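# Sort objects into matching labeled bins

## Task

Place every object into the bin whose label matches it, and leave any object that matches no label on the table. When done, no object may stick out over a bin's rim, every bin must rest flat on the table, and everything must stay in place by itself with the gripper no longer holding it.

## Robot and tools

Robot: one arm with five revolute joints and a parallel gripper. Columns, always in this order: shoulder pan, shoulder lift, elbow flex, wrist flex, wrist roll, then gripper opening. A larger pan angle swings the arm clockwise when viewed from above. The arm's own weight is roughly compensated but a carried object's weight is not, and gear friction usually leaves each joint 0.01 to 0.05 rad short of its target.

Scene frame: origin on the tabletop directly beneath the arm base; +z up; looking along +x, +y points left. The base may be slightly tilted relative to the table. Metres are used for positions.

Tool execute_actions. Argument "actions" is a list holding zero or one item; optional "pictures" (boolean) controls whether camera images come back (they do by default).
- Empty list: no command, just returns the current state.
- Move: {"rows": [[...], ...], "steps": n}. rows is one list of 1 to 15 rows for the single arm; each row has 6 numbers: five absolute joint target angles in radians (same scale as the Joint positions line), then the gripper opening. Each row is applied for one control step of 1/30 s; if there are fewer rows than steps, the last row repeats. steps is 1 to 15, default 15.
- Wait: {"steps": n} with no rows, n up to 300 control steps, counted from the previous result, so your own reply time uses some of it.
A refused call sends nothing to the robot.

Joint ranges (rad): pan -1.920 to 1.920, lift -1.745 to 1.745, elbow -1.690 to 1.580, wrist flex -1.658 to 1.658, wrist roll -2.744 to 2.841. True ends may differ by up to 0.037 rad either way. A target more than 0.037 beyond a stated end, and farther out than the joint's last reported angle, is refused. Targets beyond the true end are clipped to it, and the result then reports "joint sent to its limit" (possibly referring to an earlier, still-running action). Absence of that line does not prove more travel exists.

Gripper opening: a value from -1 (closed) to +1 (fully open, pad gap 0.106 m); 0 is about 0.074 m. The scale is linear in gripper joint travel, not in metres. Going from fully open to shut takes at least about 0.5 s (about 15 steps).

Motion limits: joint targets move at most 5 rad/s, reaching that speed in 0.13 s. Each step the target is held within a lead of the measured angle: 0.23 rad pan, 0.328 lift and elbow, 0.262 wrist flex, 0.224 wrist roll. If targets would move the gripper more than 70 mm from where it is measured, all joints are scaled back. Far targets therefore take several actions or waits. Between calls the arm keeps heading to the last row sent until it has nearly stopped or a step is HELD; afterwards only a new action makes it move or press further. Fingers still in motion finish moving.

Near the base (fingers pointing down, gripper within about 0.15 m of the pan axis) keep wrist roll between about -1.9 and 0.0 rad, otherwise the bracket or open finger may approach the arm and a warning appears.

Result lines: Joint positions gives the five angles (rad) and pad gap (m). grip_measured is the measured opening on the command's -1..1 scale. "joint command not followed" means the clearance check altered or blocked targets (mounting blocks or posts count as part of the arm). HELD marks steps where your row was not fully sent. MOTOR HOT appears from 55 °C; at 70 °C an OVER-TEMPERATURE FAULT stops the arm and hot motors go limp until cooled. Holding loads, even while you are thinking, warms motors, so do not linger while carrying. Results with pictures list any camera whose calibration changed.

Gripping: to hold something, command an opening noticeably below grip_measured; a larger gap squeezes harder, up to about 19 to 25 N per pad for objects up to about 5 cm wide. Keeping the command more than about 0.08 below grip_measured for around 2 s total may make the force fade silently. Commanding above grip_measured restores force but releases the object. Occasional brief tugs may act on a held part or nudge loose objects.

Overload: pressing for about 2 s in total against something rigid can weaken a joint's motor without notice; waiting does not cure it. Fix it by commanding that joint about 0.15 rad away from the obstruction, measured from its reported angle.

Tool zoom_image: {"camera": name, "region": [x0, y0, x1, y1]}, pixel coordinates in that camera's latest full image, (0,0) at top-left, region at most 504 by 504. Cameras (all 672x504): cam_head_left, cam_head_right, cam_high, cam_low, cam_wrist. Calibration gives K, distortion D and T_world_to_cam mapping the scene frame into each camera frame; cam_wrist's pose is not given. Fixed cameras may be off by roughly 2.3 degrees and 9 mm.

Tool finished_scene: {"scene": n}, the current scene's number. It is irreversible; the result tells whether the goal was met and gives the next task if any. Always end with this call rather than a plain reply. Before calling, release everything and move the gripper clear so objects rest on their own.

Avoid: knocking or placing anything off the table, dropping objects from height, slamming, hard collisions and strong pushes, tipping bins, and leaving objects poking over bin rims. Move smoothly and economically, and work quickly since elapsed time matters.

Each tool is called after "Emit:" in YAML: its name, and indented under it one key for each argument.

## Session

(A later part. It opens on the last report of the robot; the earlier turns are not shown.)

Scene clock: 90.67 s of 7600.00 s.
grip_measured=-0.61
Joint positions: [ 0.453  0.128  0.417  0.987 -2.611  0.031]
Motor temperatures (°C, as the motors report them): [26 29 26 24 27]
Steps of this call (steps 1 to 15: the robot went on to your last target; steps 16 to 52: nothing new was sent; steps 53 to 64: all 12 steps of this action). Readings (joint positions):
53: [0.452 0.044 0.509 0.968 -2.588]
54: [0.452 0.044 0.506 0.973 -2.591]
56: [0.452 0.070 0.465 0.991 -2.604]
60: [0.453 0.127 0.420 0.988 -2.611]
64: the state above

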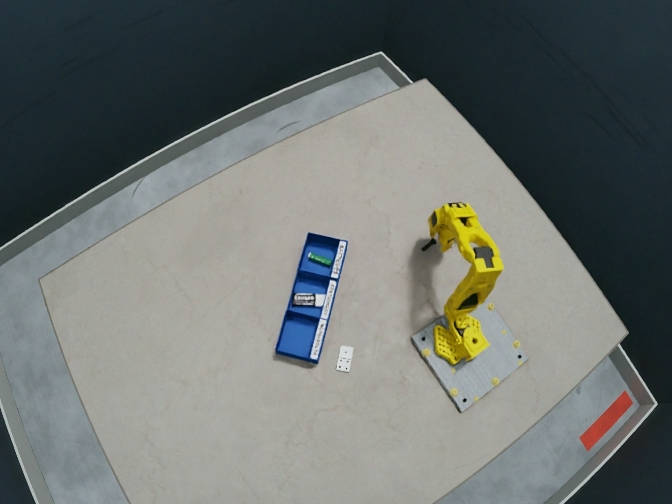

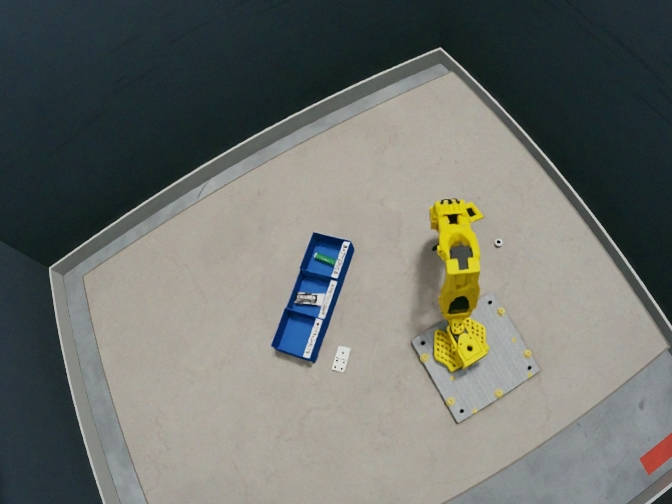

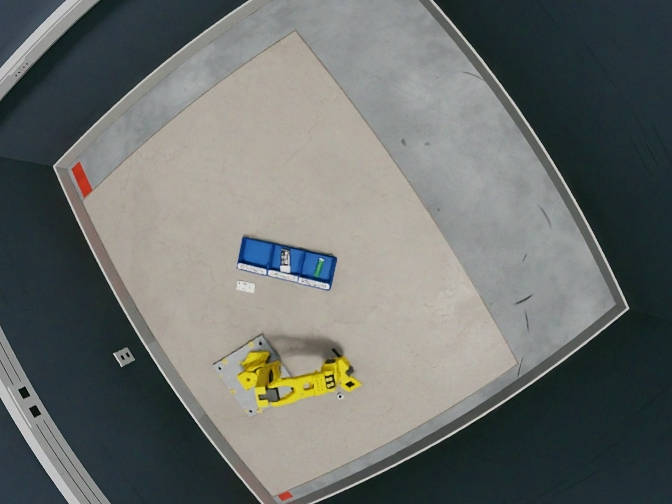

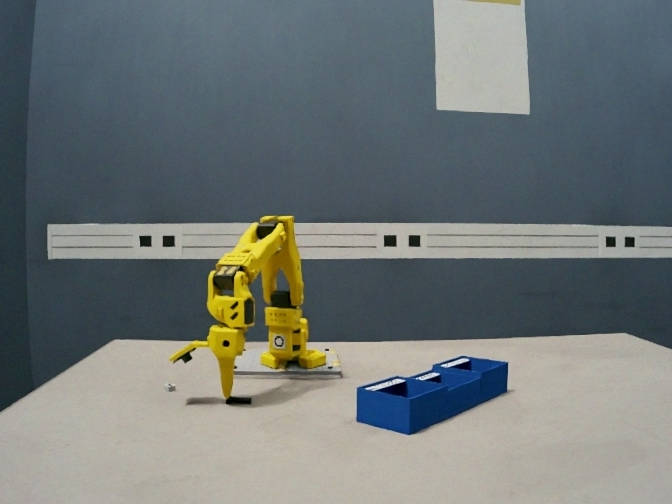

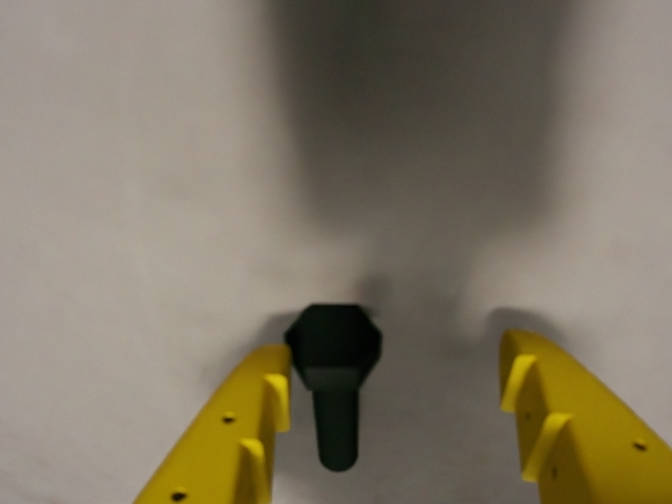

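Emit:
execute_actions:
  actions:
    - {"rows":[[0.44,0.13,0.36,1.03,-2.6,-0.6],[0.44,0.14,0.35,1.03,-2.6,-0.6],[0.44,0.16,0.35,1.02,-2.6,-0.6],[0.44,0.18,0.35,1.0,-2.6,-0.6],[0.44,0.2,0.36,0.98,-2.6,-0.6],[0.44,0.21,0.37,0.96,-2.6,-0.6]],"steps":13}

Scene clock: 92.40 s of 7600.00 s.
grip_measured=-0.61
Joint positions: [ 0.446  0.194  0.373  0.968 -2.608  0.031]
Motor temperatures (°C, as the motors report them): [26 29 26 24 27]
Steps of this call (steps 1 to 15: the robot went on to your last target; steps 16 to 39: nothing new was sent; steps 40 to 52: all 13 steps of this action). Readings (joint positions):
40: [0.453 0.128 0.415 0.987 -2.611]
41: [0.452 0.128 0.408 0.993 -2.611]
43: [0.449 0.136 0.382 1.007 -2.610]
47: [0.446 0.188 0.373 0.981 -2.608]
52: the state above

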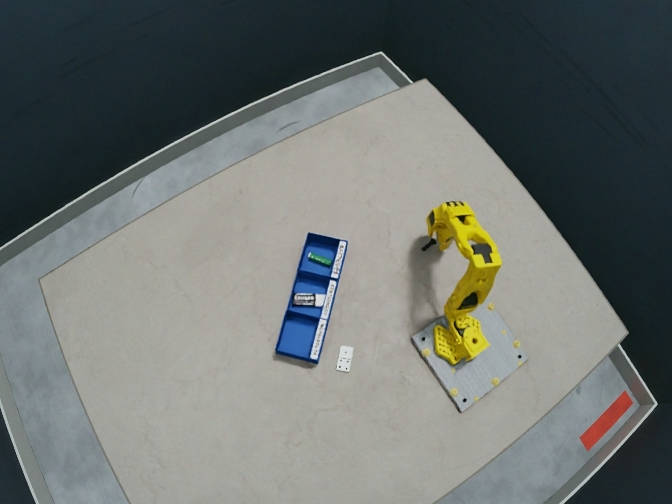

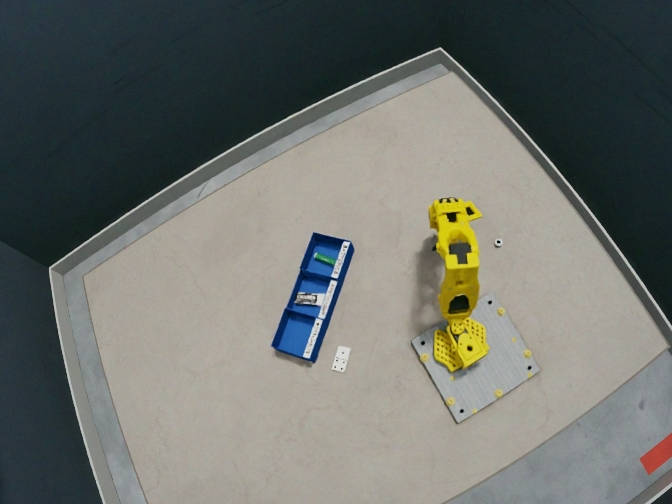

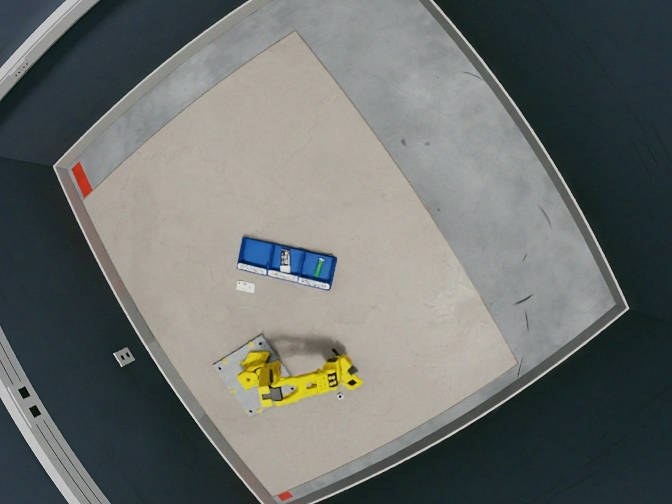

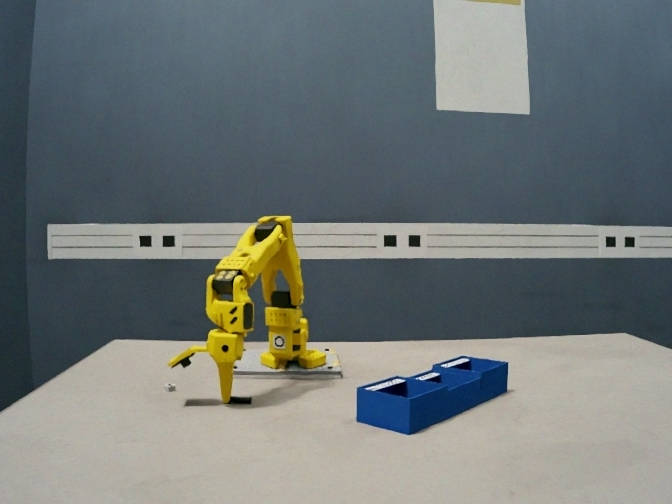

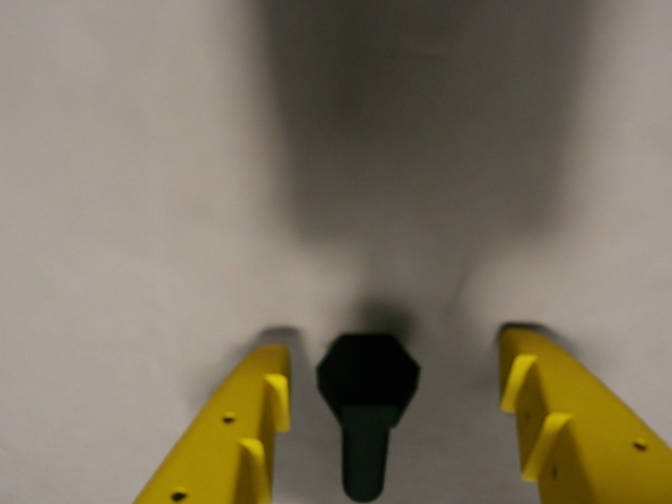

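Emit:
execute_actions:
  actions:
    - {"rows":[[0.44,0.2,0.37,0.96,-2.6,-0.72],[0.44,0.2,0.37,0.96,-2.6,-0.82],[0.44,0.2,0.37,0.96,-2.6,-0.92]],"steps":12}

Scene clock: 95.73 s of 7600.00 s.
grip_measured=-0.87
Joint positions: [ 0.446  0.194  0.373  0.968 -2.608  0.012]
Motor temperatures (°C, as the motors report them): [26 29 26 24 27]
Steps of this call (steps 1 to 15: the robot went on to your last target; steps 16 to 88: nothing new was sent; steps 89 to 100: all 12 steps of this action). Readings (joint positions):
89: [0.446 0.194 0.373 0.968 -2.608]
90: [0.446 0.194 0.373 0.968 -2.608]
92: [0.446 0.194 0.373 0.968 -2.608]
96: [0.446 0.194 0.373 0.968 -2.608]
100: the state above

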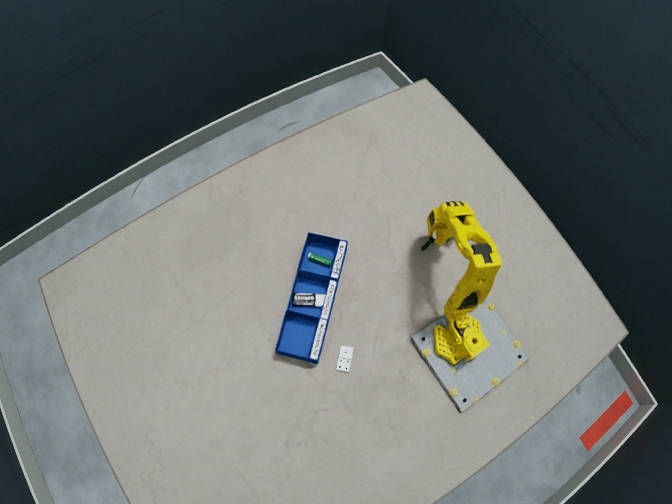

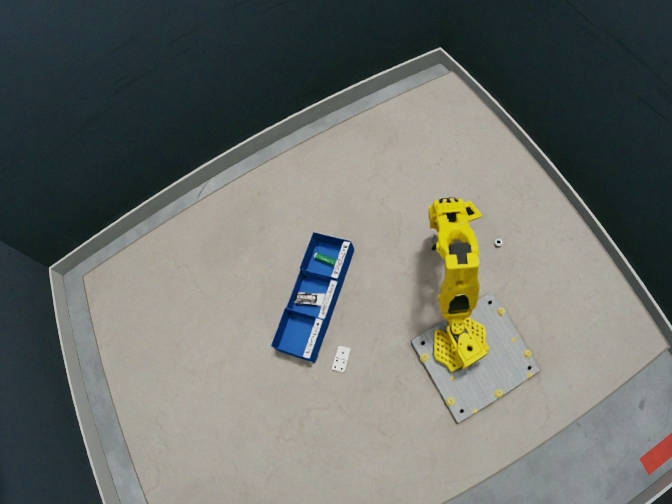

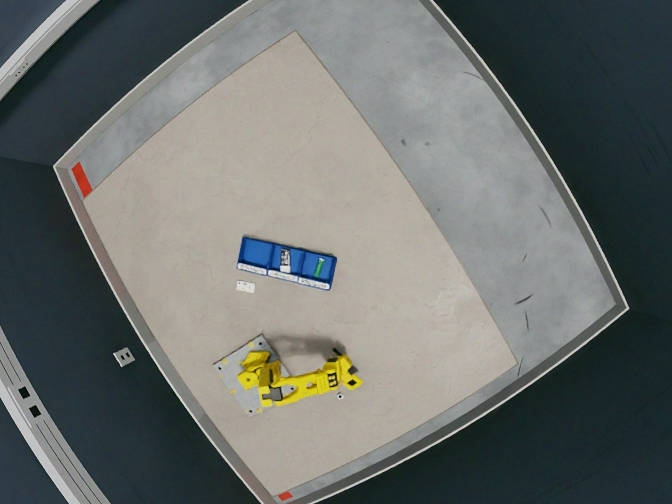

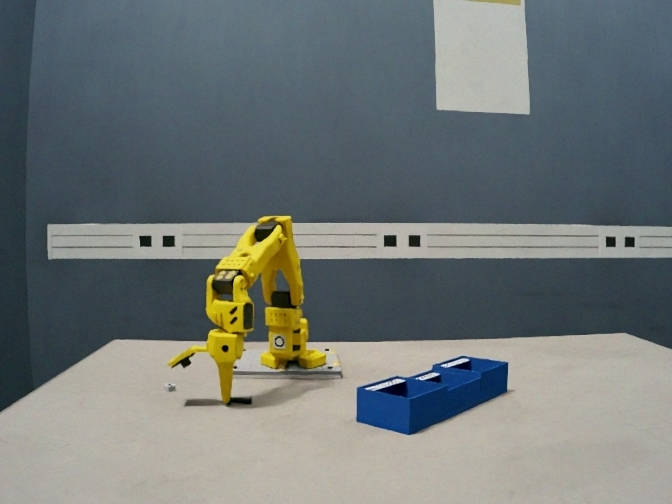

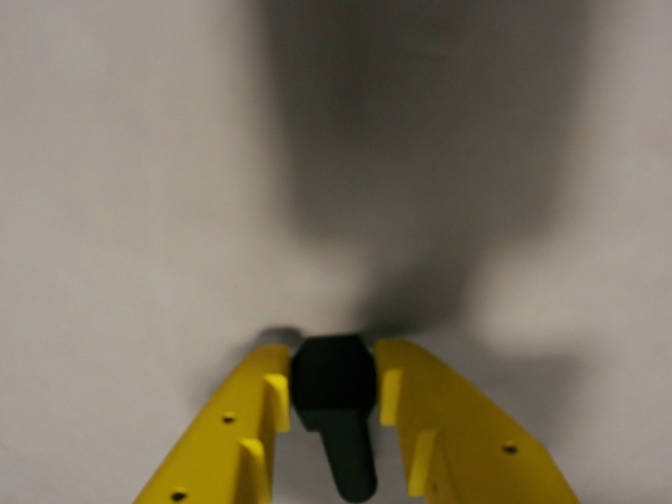

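Lift and check.

Emit:
execute_actions:
  actions:
    - {"rows":[[0.44,0.19,0.3,1.03,-2.6,-0.93],[0.44,0.19,0.2,1.13,-2.55,-0.93],[0.44,0.19,0.08,1.25,-2.45,-0.93],[0.44,0.2,-0.05,1.37,-2.35,-0.93],[0.44,0.22,-0.18,1.48,-2.25,-0.93],[0.44,0.24,-0.31,1.57,-2.15,-0.93],[0.44,0.27,-0.44,1.62,-2.05,-0.93],[0.44,0.3,-0.57,1.62,-1.95,-0.93],[0.44,0.33,-0.68,1.62,-1.5,-0.93]],"steps":15}

Scene clock: 97.67 s of 7600.00 s.
grip_measured=-0.87
Joint positions: [ 0.446  0.315 -0.54   1.602 -1.95   0.012]
Motor temperatures (°C, as the motors report them): [26 29 26 24 27]
Steps of this call (steps 1 to 15: the robot went on to your last target; steps 16 to 43: nothing new was sent; steps 44 to 58: all 15 steps of this action). Readings (joint positions):
44: [0.446 0.194 0.373 0.968 -2.608]
45: [0.446 0.194 0.366 0.974 -2.608]
47: [0.446 0.194 0.290 1.056 -2.565]
51: [0.446 0.229 -0.017 1.317 -2.344]
58: the state above

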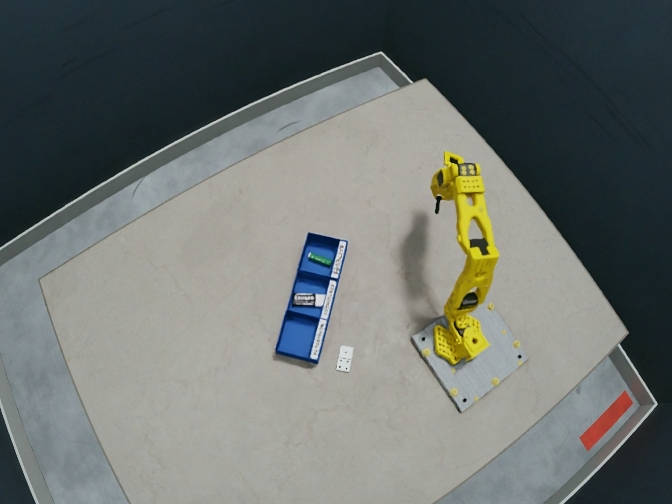

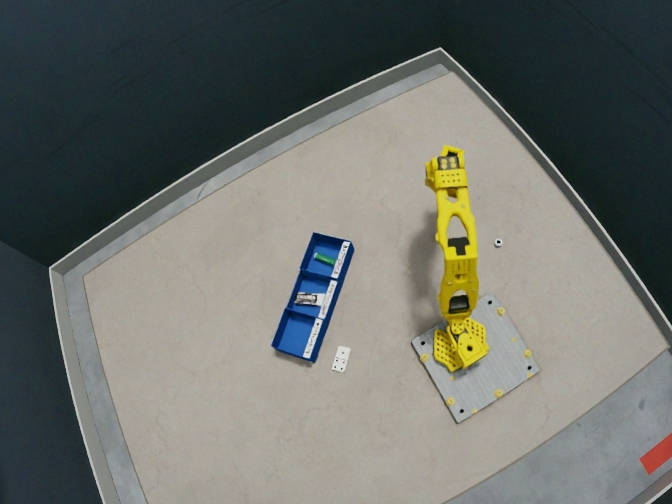

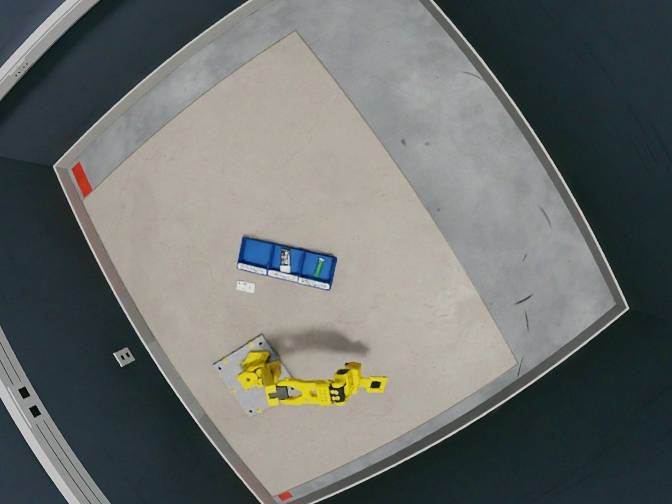

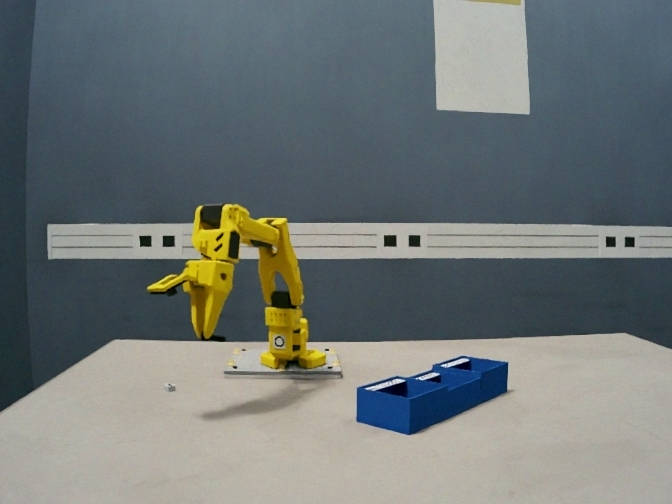

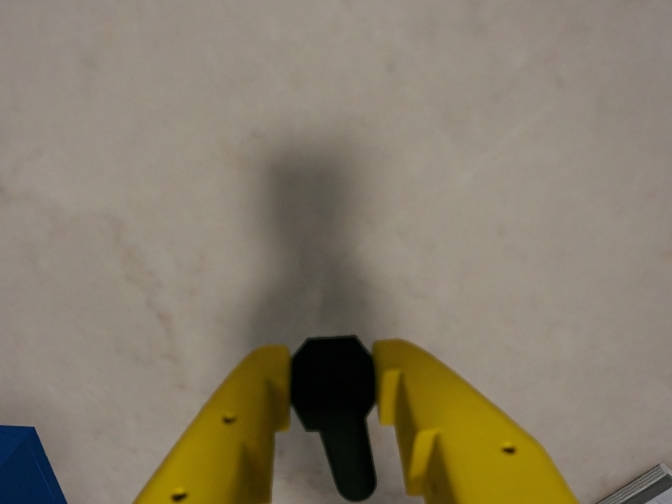

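Emit:
execute_actions:
  actions:
    - {"rows":[[0.25,0.36,-0.72,1.62,-1.5,-0.93],[0.05,0.39,-0.75,1.62,-1.5,-0.93],[-0.15,0.42,-0.78,1.62,-1.5,-0.93],[-0.35,0.45,-0.8,1.6,-1.5,-0.93],[-0.55,0.49,-0.83,1.58,-1.5,-0.93],[-0.75,0.53,-0.86,1.56,-1.5,-0.93],[-0.9,0.58,-0.89,1.53,-1.5,-0.93],[-1.03,0.64,-0.93,1.5,-1.5,-0.93]],"steps":15}
  pictures: false

Emit:
execute_actions:
  actions:
    - {"rows":[[-1.03,0.66,-0.95,1.48,-1.5,-0.93],[-1.03,0.68,-0.97,1.46,-1.5,-0.93],[-1.03,0.7,-0.98,1.45,-1.5,-0.93],[-1.03,0.72,-0.98,1.44,-1.5,-0.93],[-1.03,0.74,-0.98,1.43,-1.5,-0.93],[-1.03,0.76,-0.98,1.42,-1.5,-0.93]],"steps":15}
  pictures: false

Emit:
execute_actions:
  actions:
    - {"rows":[[-1.03,0.78,-0.98,1.41,-1.5,-0.93]],"steps":10}

Scene clock: 100.77 s of 7600.00 s.
grip_measured=-0.87
Joint positions: [-0.268  0.625 -0.907  1.508 -1.508  0.012]
Motor temperatures (°C, as the motors report them): [26 29 26 24 27]
Steps of this call (steps 1 to 30: the robot went on to your last target; steps 31 to 78: nothing new was sent; steps 79 to 93: all 15 steps of this action). Readings (joint positions):
79: [0.446 0.315 -0.663 1.613 -1.508]
80: [0.436 0.326 -0.672 1.613 -1.508]
82: [0.364 0.370 -0.718 1.613 -1.508]
86: [0.130 0.501 -0.827 1.570 -1.508]
93: the state above

Scene clock: 101.27 s of 7600.00 s.
grip_measured=-0.87
Joint positions: [-1.018  0.745 -0.961  1.429 -1.508  0.012]
Motor temperatures (°C, as the motors report them): [26 29 26 24 27]
Steps of this call (steps 1 to 15: all 15 steps of this action). Readings (joint positions):
1: [-0.324 0.625 -0.908 1.507 -1.508]
2: [-0.383 0.633 -0.918 1.501 -1.508]
4: [-0.495 0.662 -0.942 1.478 -1.508]
8: [-0.716 0.729 -0.957 1.439 -1.508]
15: the state above

Scene clock: 101.60 s of 7600.00 s.
grip_measured=-0.87
Joint positions: [-1.027  0.763 -0.961  1.419 -1.508  0.012]
Motor temperatures (°C, as the motors report them): [26 29 26 24 27]
Steps of this call (steps 1 to 10: all 10 steps of this action). Readings (joint positions):
1: [-1.025 0.745 -0.961 1.429 -1.508]
2: [-1.027 0.749 -0.961 1.425 -1.508]
4: [-1.027 0.759 -0.961 1.421 -1.508]
8: [-1.027 0.763 -0.961 1.419 -1.508]
10: the state above

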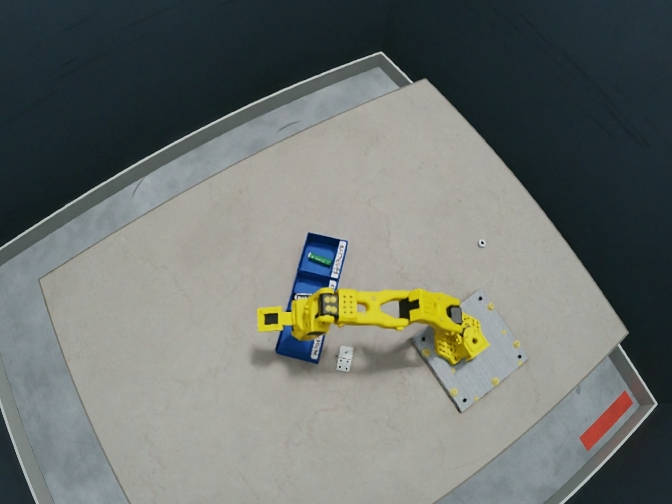

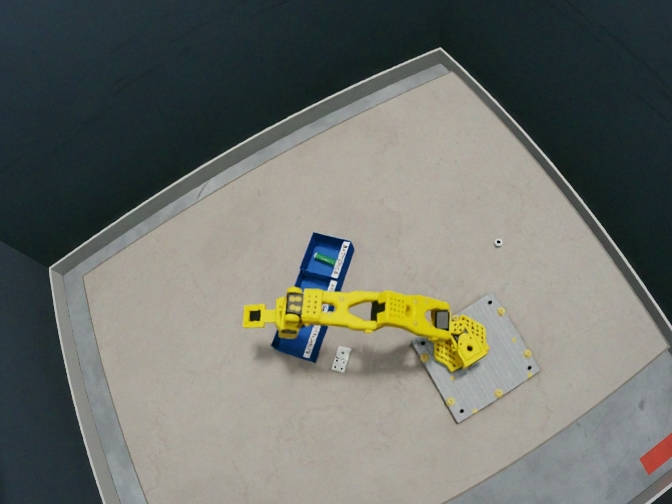

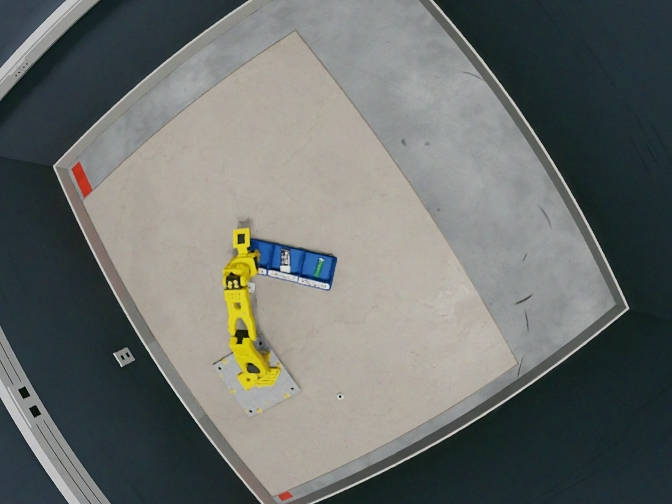

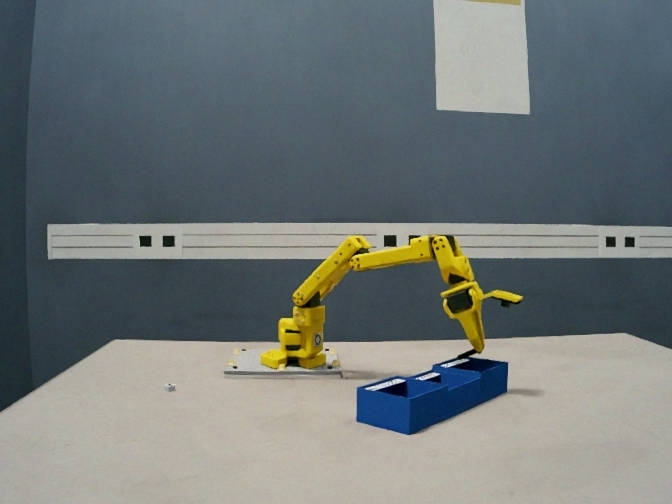

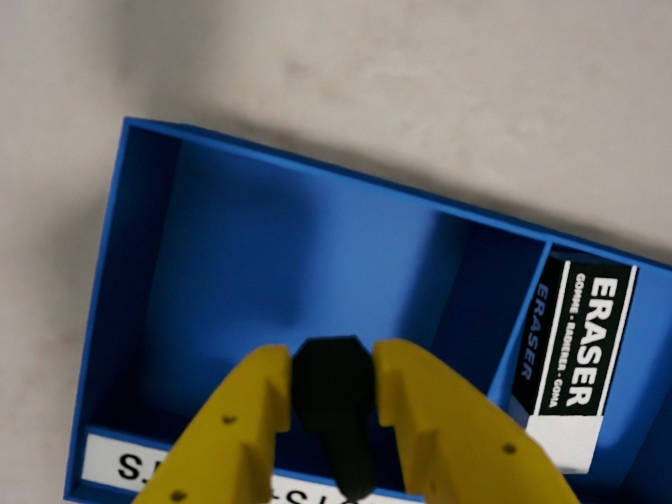

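Emit:
execute_actions:
  actions:
    - {"rows":[[-1.06,0.78,-0.98,1.36,-1.5,-0.93],[-1.06,0.78,-0.98,1.32,-1.5,-0.93],[-1.06,0.78,-0.98,1.32,-1.5,-0.93],[-1.06,0.78,-0.98,1.32,-1.5,-0.93],[-1.06,0.82,-0.98,1.32,-1.5,-0.93],[-1.06,0.85,-0.98,1.32,-1.5,-0.93]],"steps":13}

Scene clock: 103.33 s of 7600.00 s.
grip_measured=-0.87
Joint positions: [-1.055  0.835 -0.967  1.329 -1.508  0.012]
Motor temperatures (°C, as the motors report them): [26 29 26 24 27]
Steps of this call (steps 1 to 15: the robot went on to your last target; steps 16 to 39: nothing new was sent; steps 40 to 52: all 13 steps of this action). Readings (joint positions):
40: [-1.027 0.763 -0.961 1.418 -1.508]
41: [-1.032 0.763 -0.961 1.409 -1.508]
43: [-1.045 0.765 -0.961 1.364 -1.508]
47: [-1.055 0.811 -0.967 1.330 -1.508]
52: the state above

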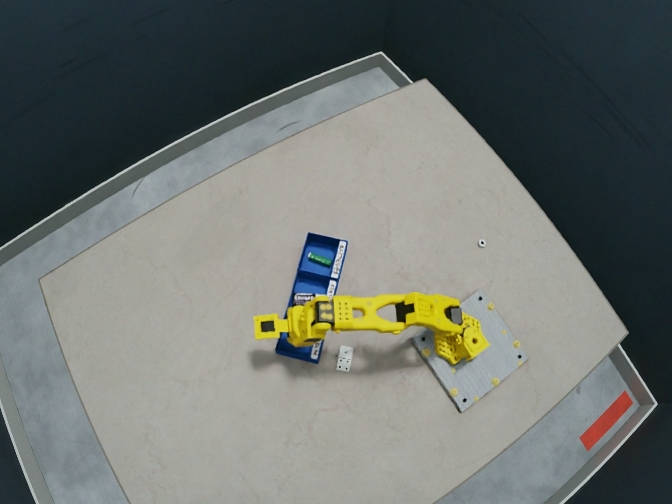

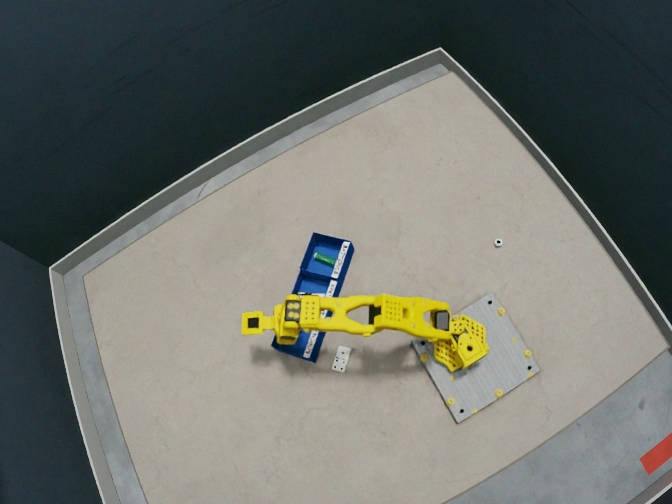

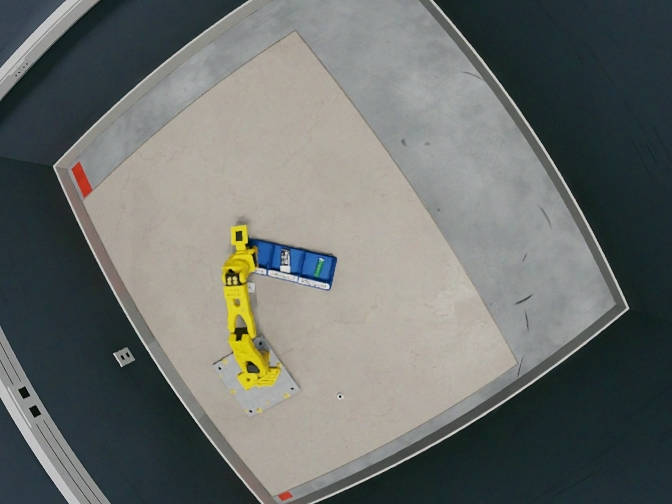

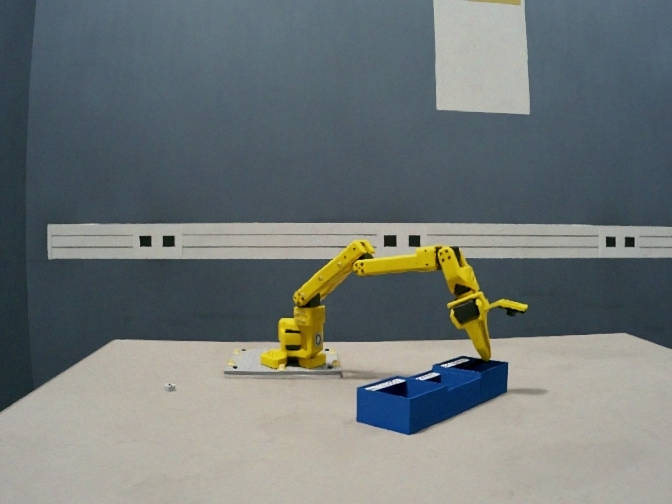

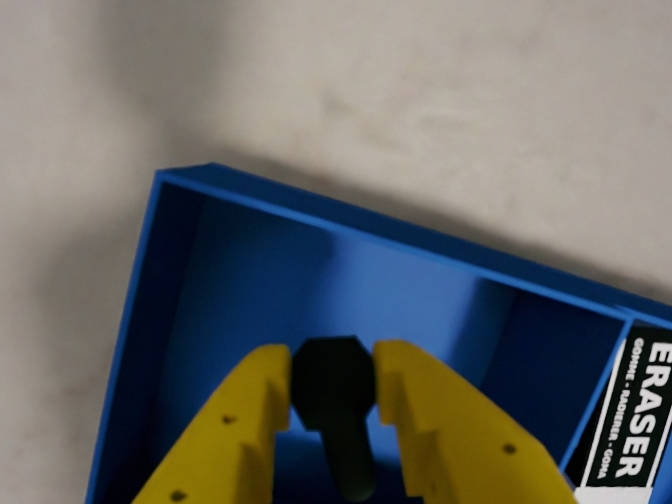

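Inside. Lower, release, raise.

Emit:
execute_actions:
  actions:
    - {"rows":[[-1.06,0.88,-0.98,1.32,-1.5,-0.93],[-1.06,0.91,-0.98,1.32,-1.5,-0.93],[-1.06,0.94,-0.98,1.32,-1.5,-0.93],[-1.06,0.96,-0.98,1.32,-1.5,-0.93],[-1.06,0.98,-0.98,1.32,-1.5,-0.93]],"steps":11}

Scene clock: 104.73 s of 7600.00 s.
grip_measured=-0.87
Joint positions: [-1.055  0.963 -0.968  1.327 -1.508  0.012]
Motor temperatures (°C, as the motors report them): [26 29 26 24 27]
Steps of this call (steps 1 to 15: the robot went on to your last target; steps 16 to 31: nothing new was sent; steps 32 to 42: all 11 steps of this action). Readings (joint positions):
32: [-1.055 0.835 -0.967 1.329 -1.508]
33: [-1.055 0.843 -0.967 1.329 -1.508]
35: [-1.055 0.884 -0.968 1.327 -1.508]
39: [-1.055 0.959 -0.968 1.327 -1.508]
42: the state above

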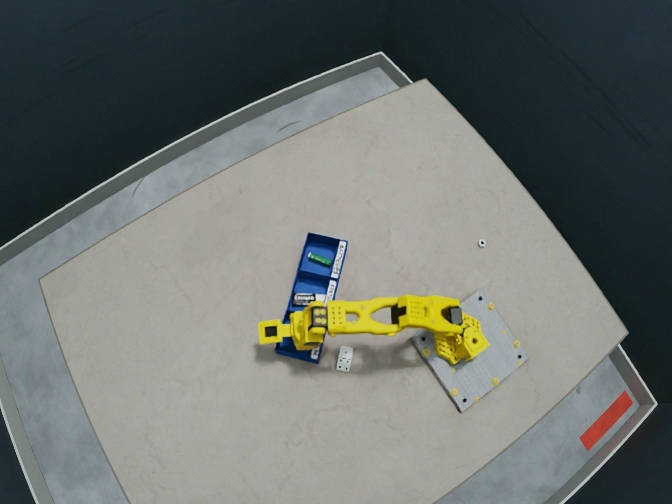

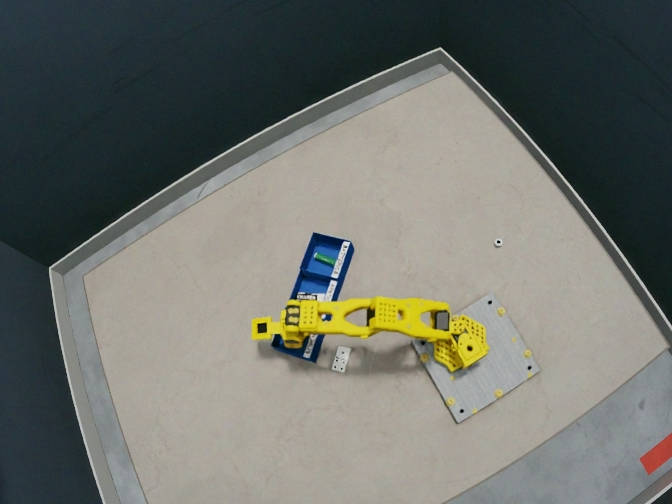

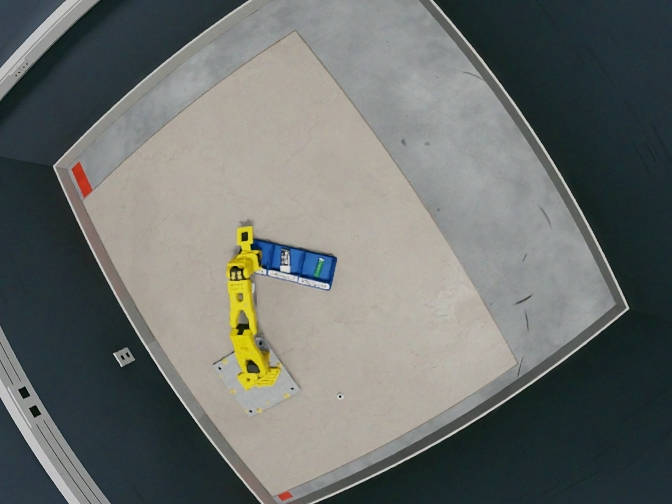

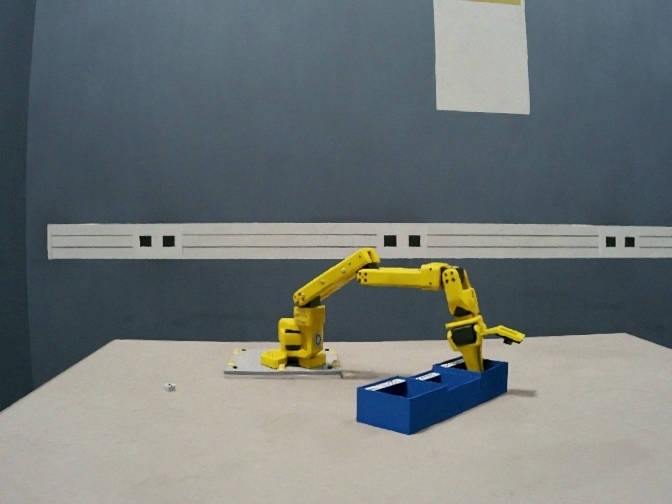

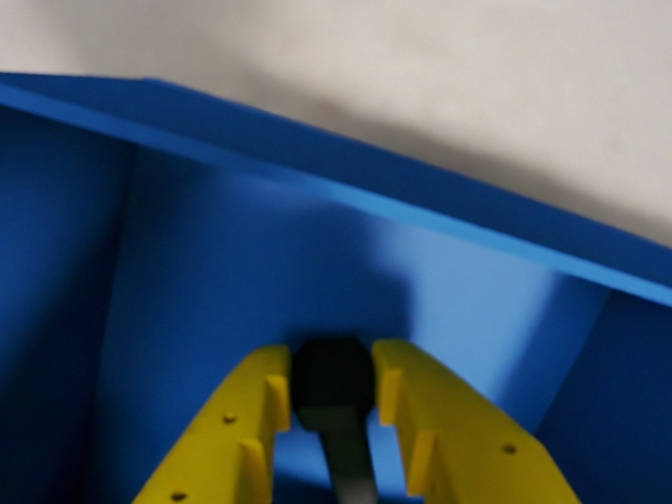

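Emit:
execute_actions:
  actions:
    - {"rows":[[-1.06,0.97,-0.98,1.32,-1.5,-0.8],[-1.06,0.97,-0.98,1.32,-1.5,-0.7],[-1.06,0.97,-0.98,1.32,-1.5,-0.7],[-1.06,0.97,-0.98,1.32,-1.5,-0.7],[-1.06,0.9,-0.98,1.36,-1.5,-0.7],[-1.06,0.82,-0.97,1.42,-1.5,-0.7],[-1.06,0.74,-0.95,1.48,-1.5,-0.7],[-1.06,0.66,-0.92,1.54,-1.5,-0.7],[-1.06,0.58,-0.88,1.6,-1.55,-0.7],[-1.06,0.5,-0.83,1.62,-1.6,-0.7],[-1.06,0.42,-0.78,1.62,-1.6,-0.7],[-0.9,0.36,-0.72,1.62,-1.6,-0.7]],"steps":15}
  pictures: false

Emit:
execute_actions:
  actions:
    - {"rows":[[1.0,0.3,-0.65,1.62,-1.6,-0.6]],"steps":15}
  pictures: false

Emit:
execute_actions:
  actions:
    - {"rows":[[1.0,0.28,-0.55,1.62,-1.6,-0.6],[1.0,0.26,-0.42,1.58,-1.6,-0.6],[1.0,0.24,-0.3,1.52,-1.6,-0.6],[1.0,0.22,-0.17,1.45,-1.6,-0.6],[1.0,0.2,-0.05,1.36,-1.6,-0.6],[1.0,0.18,0.07,1.27,-1.6,-0.6],[1.0,0.16,0.17,1.19,-1.6,-0.6],[1.0,0.15,0.25,1.13,-1.6,-0.6]],"steps":15}
  pictures: false

Emit:
execute_actions:
  actions:
    - {"steps":12}

Scene clock: 110.00 s of 7600.00 s.
grip_measured=-0.71
Joint positions: [-0.993  0.421 -0.767  1.605 -1.585  0.024]
Motor temperatures (°C, as the motors report them): [26 29 26 24 27]
Steps of this call (steps 1 to 15: the robot went on to your last target; steps 16 to 90: nothing new was sent; then 1.77 s passed at rest; steps 91 to 105: all 15 steps of this action). Readings (joint positions):
91: [-1.055 0.963 -0.968 1.327 -1.508]
92: [-1.055 0.963 -0.968 1.327 -1.508]
94: [-1.055 0.963 -0.968 1.327 -1.508]
98: [-1.055 0.898 -0.964 1.392 -1.508]
105: the state above

Scene clock: 110.50 s of 7600.00 s.
grip_measured=-0.61
Joint positions: [-0.186  0.315 -0.671  1.613 -1.591  0.031]
Motor temperatures (°C, as the motors report them): [26 29 26 24 27]
Steps of this call (steps 1 to 15: all 15 steps of this action). Readings (joint positions):
1: [-0.958 0.395 -0.753 1.610 -1.588]
2: [-0.923 0.372 -0.735 1.611 -1.590]
4: [-0.829 0.334 -0.692 1.613 -1.591]
8: [-0.593 0.317 -0.671 1.613 -1.591]
15: the state above

Scene clock: 111.00 s of 7600.00 s.
grip_measured=-0.61
Joint positions: [ 0.663  0.168  0.19   1.146 -1.591  0.031]
Motor temperatures (°C, as the motors report them): [26 29 26 24 27]
Steps of this call (steps 1 to 15: all 15 steps of this action). Readings (joint positions):
1: [-0.128 0.314 -0.669 1.613 -1.591]
2: [-0.070 0.308 -0.657 1.613 -1.591]
4: [0.045 0.275 -0.566 1.585 -1.591]
8: [0.275 0.203 -0.259 1.369 -1.591]
15: the state above

Scene clock: 111.40 s of 7600.00 s.
grip_measured=-0.61
Joint positions: [ 0.995  0.162  0.231  1.137 -1.593  0.031]
Motor temperatures (°C, as the motors report them): [26 29 26 24 27]
Steps of this call (steps 1 to 12: the robot went on to your last target). Readings (joint positions):
1: [0.723 0.168 0.211 1.142 -1.591]
2: [0.782 0.166 0.225 1.140 -1.593]
4: [0.895 0.165 0.231 1.139 -1.593]
8: [0.989 0.162 0.231 1.137 -1.593]
12: the state above

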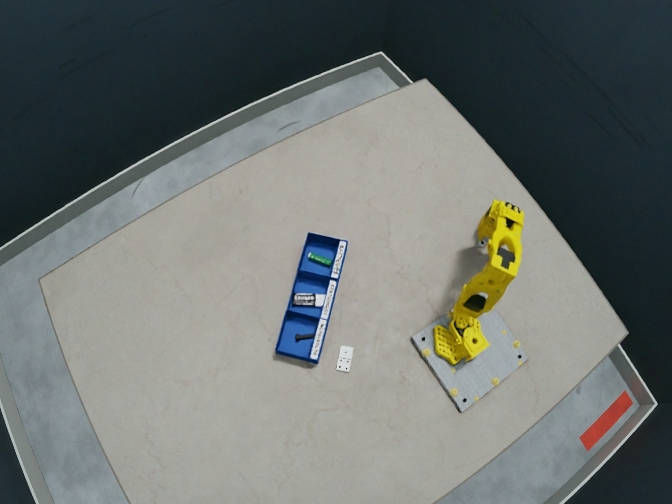

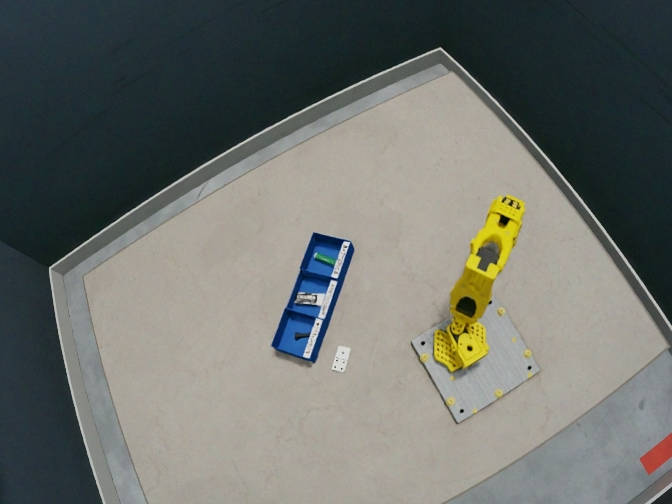

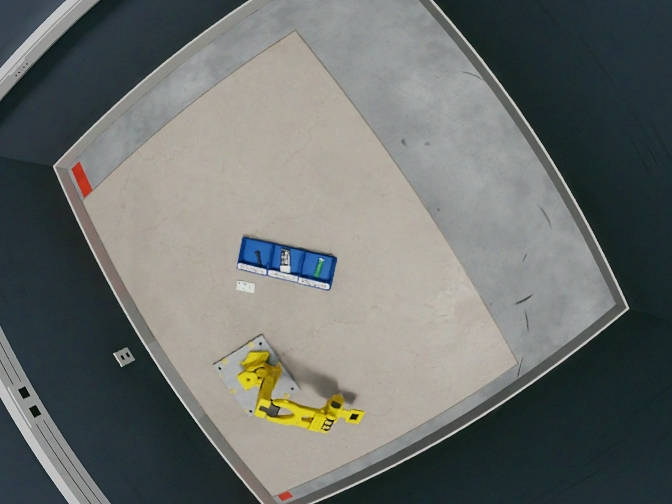

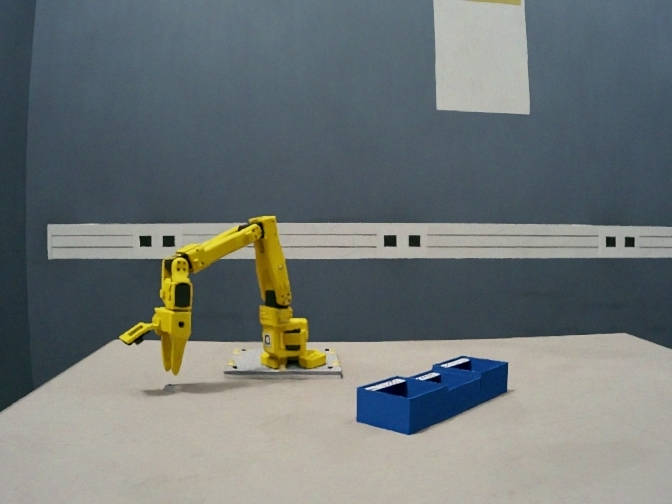

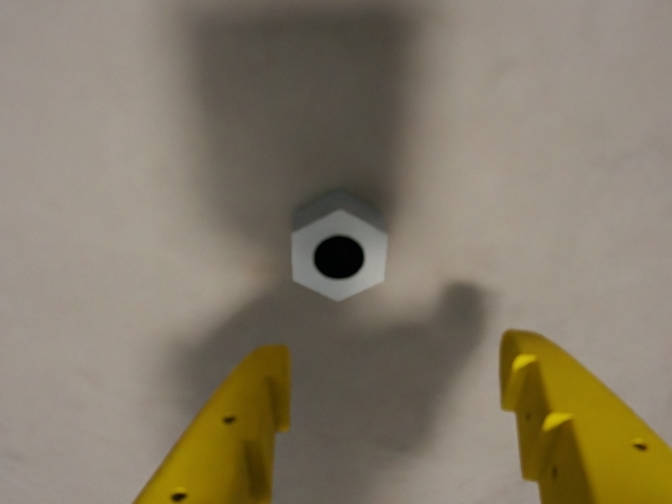

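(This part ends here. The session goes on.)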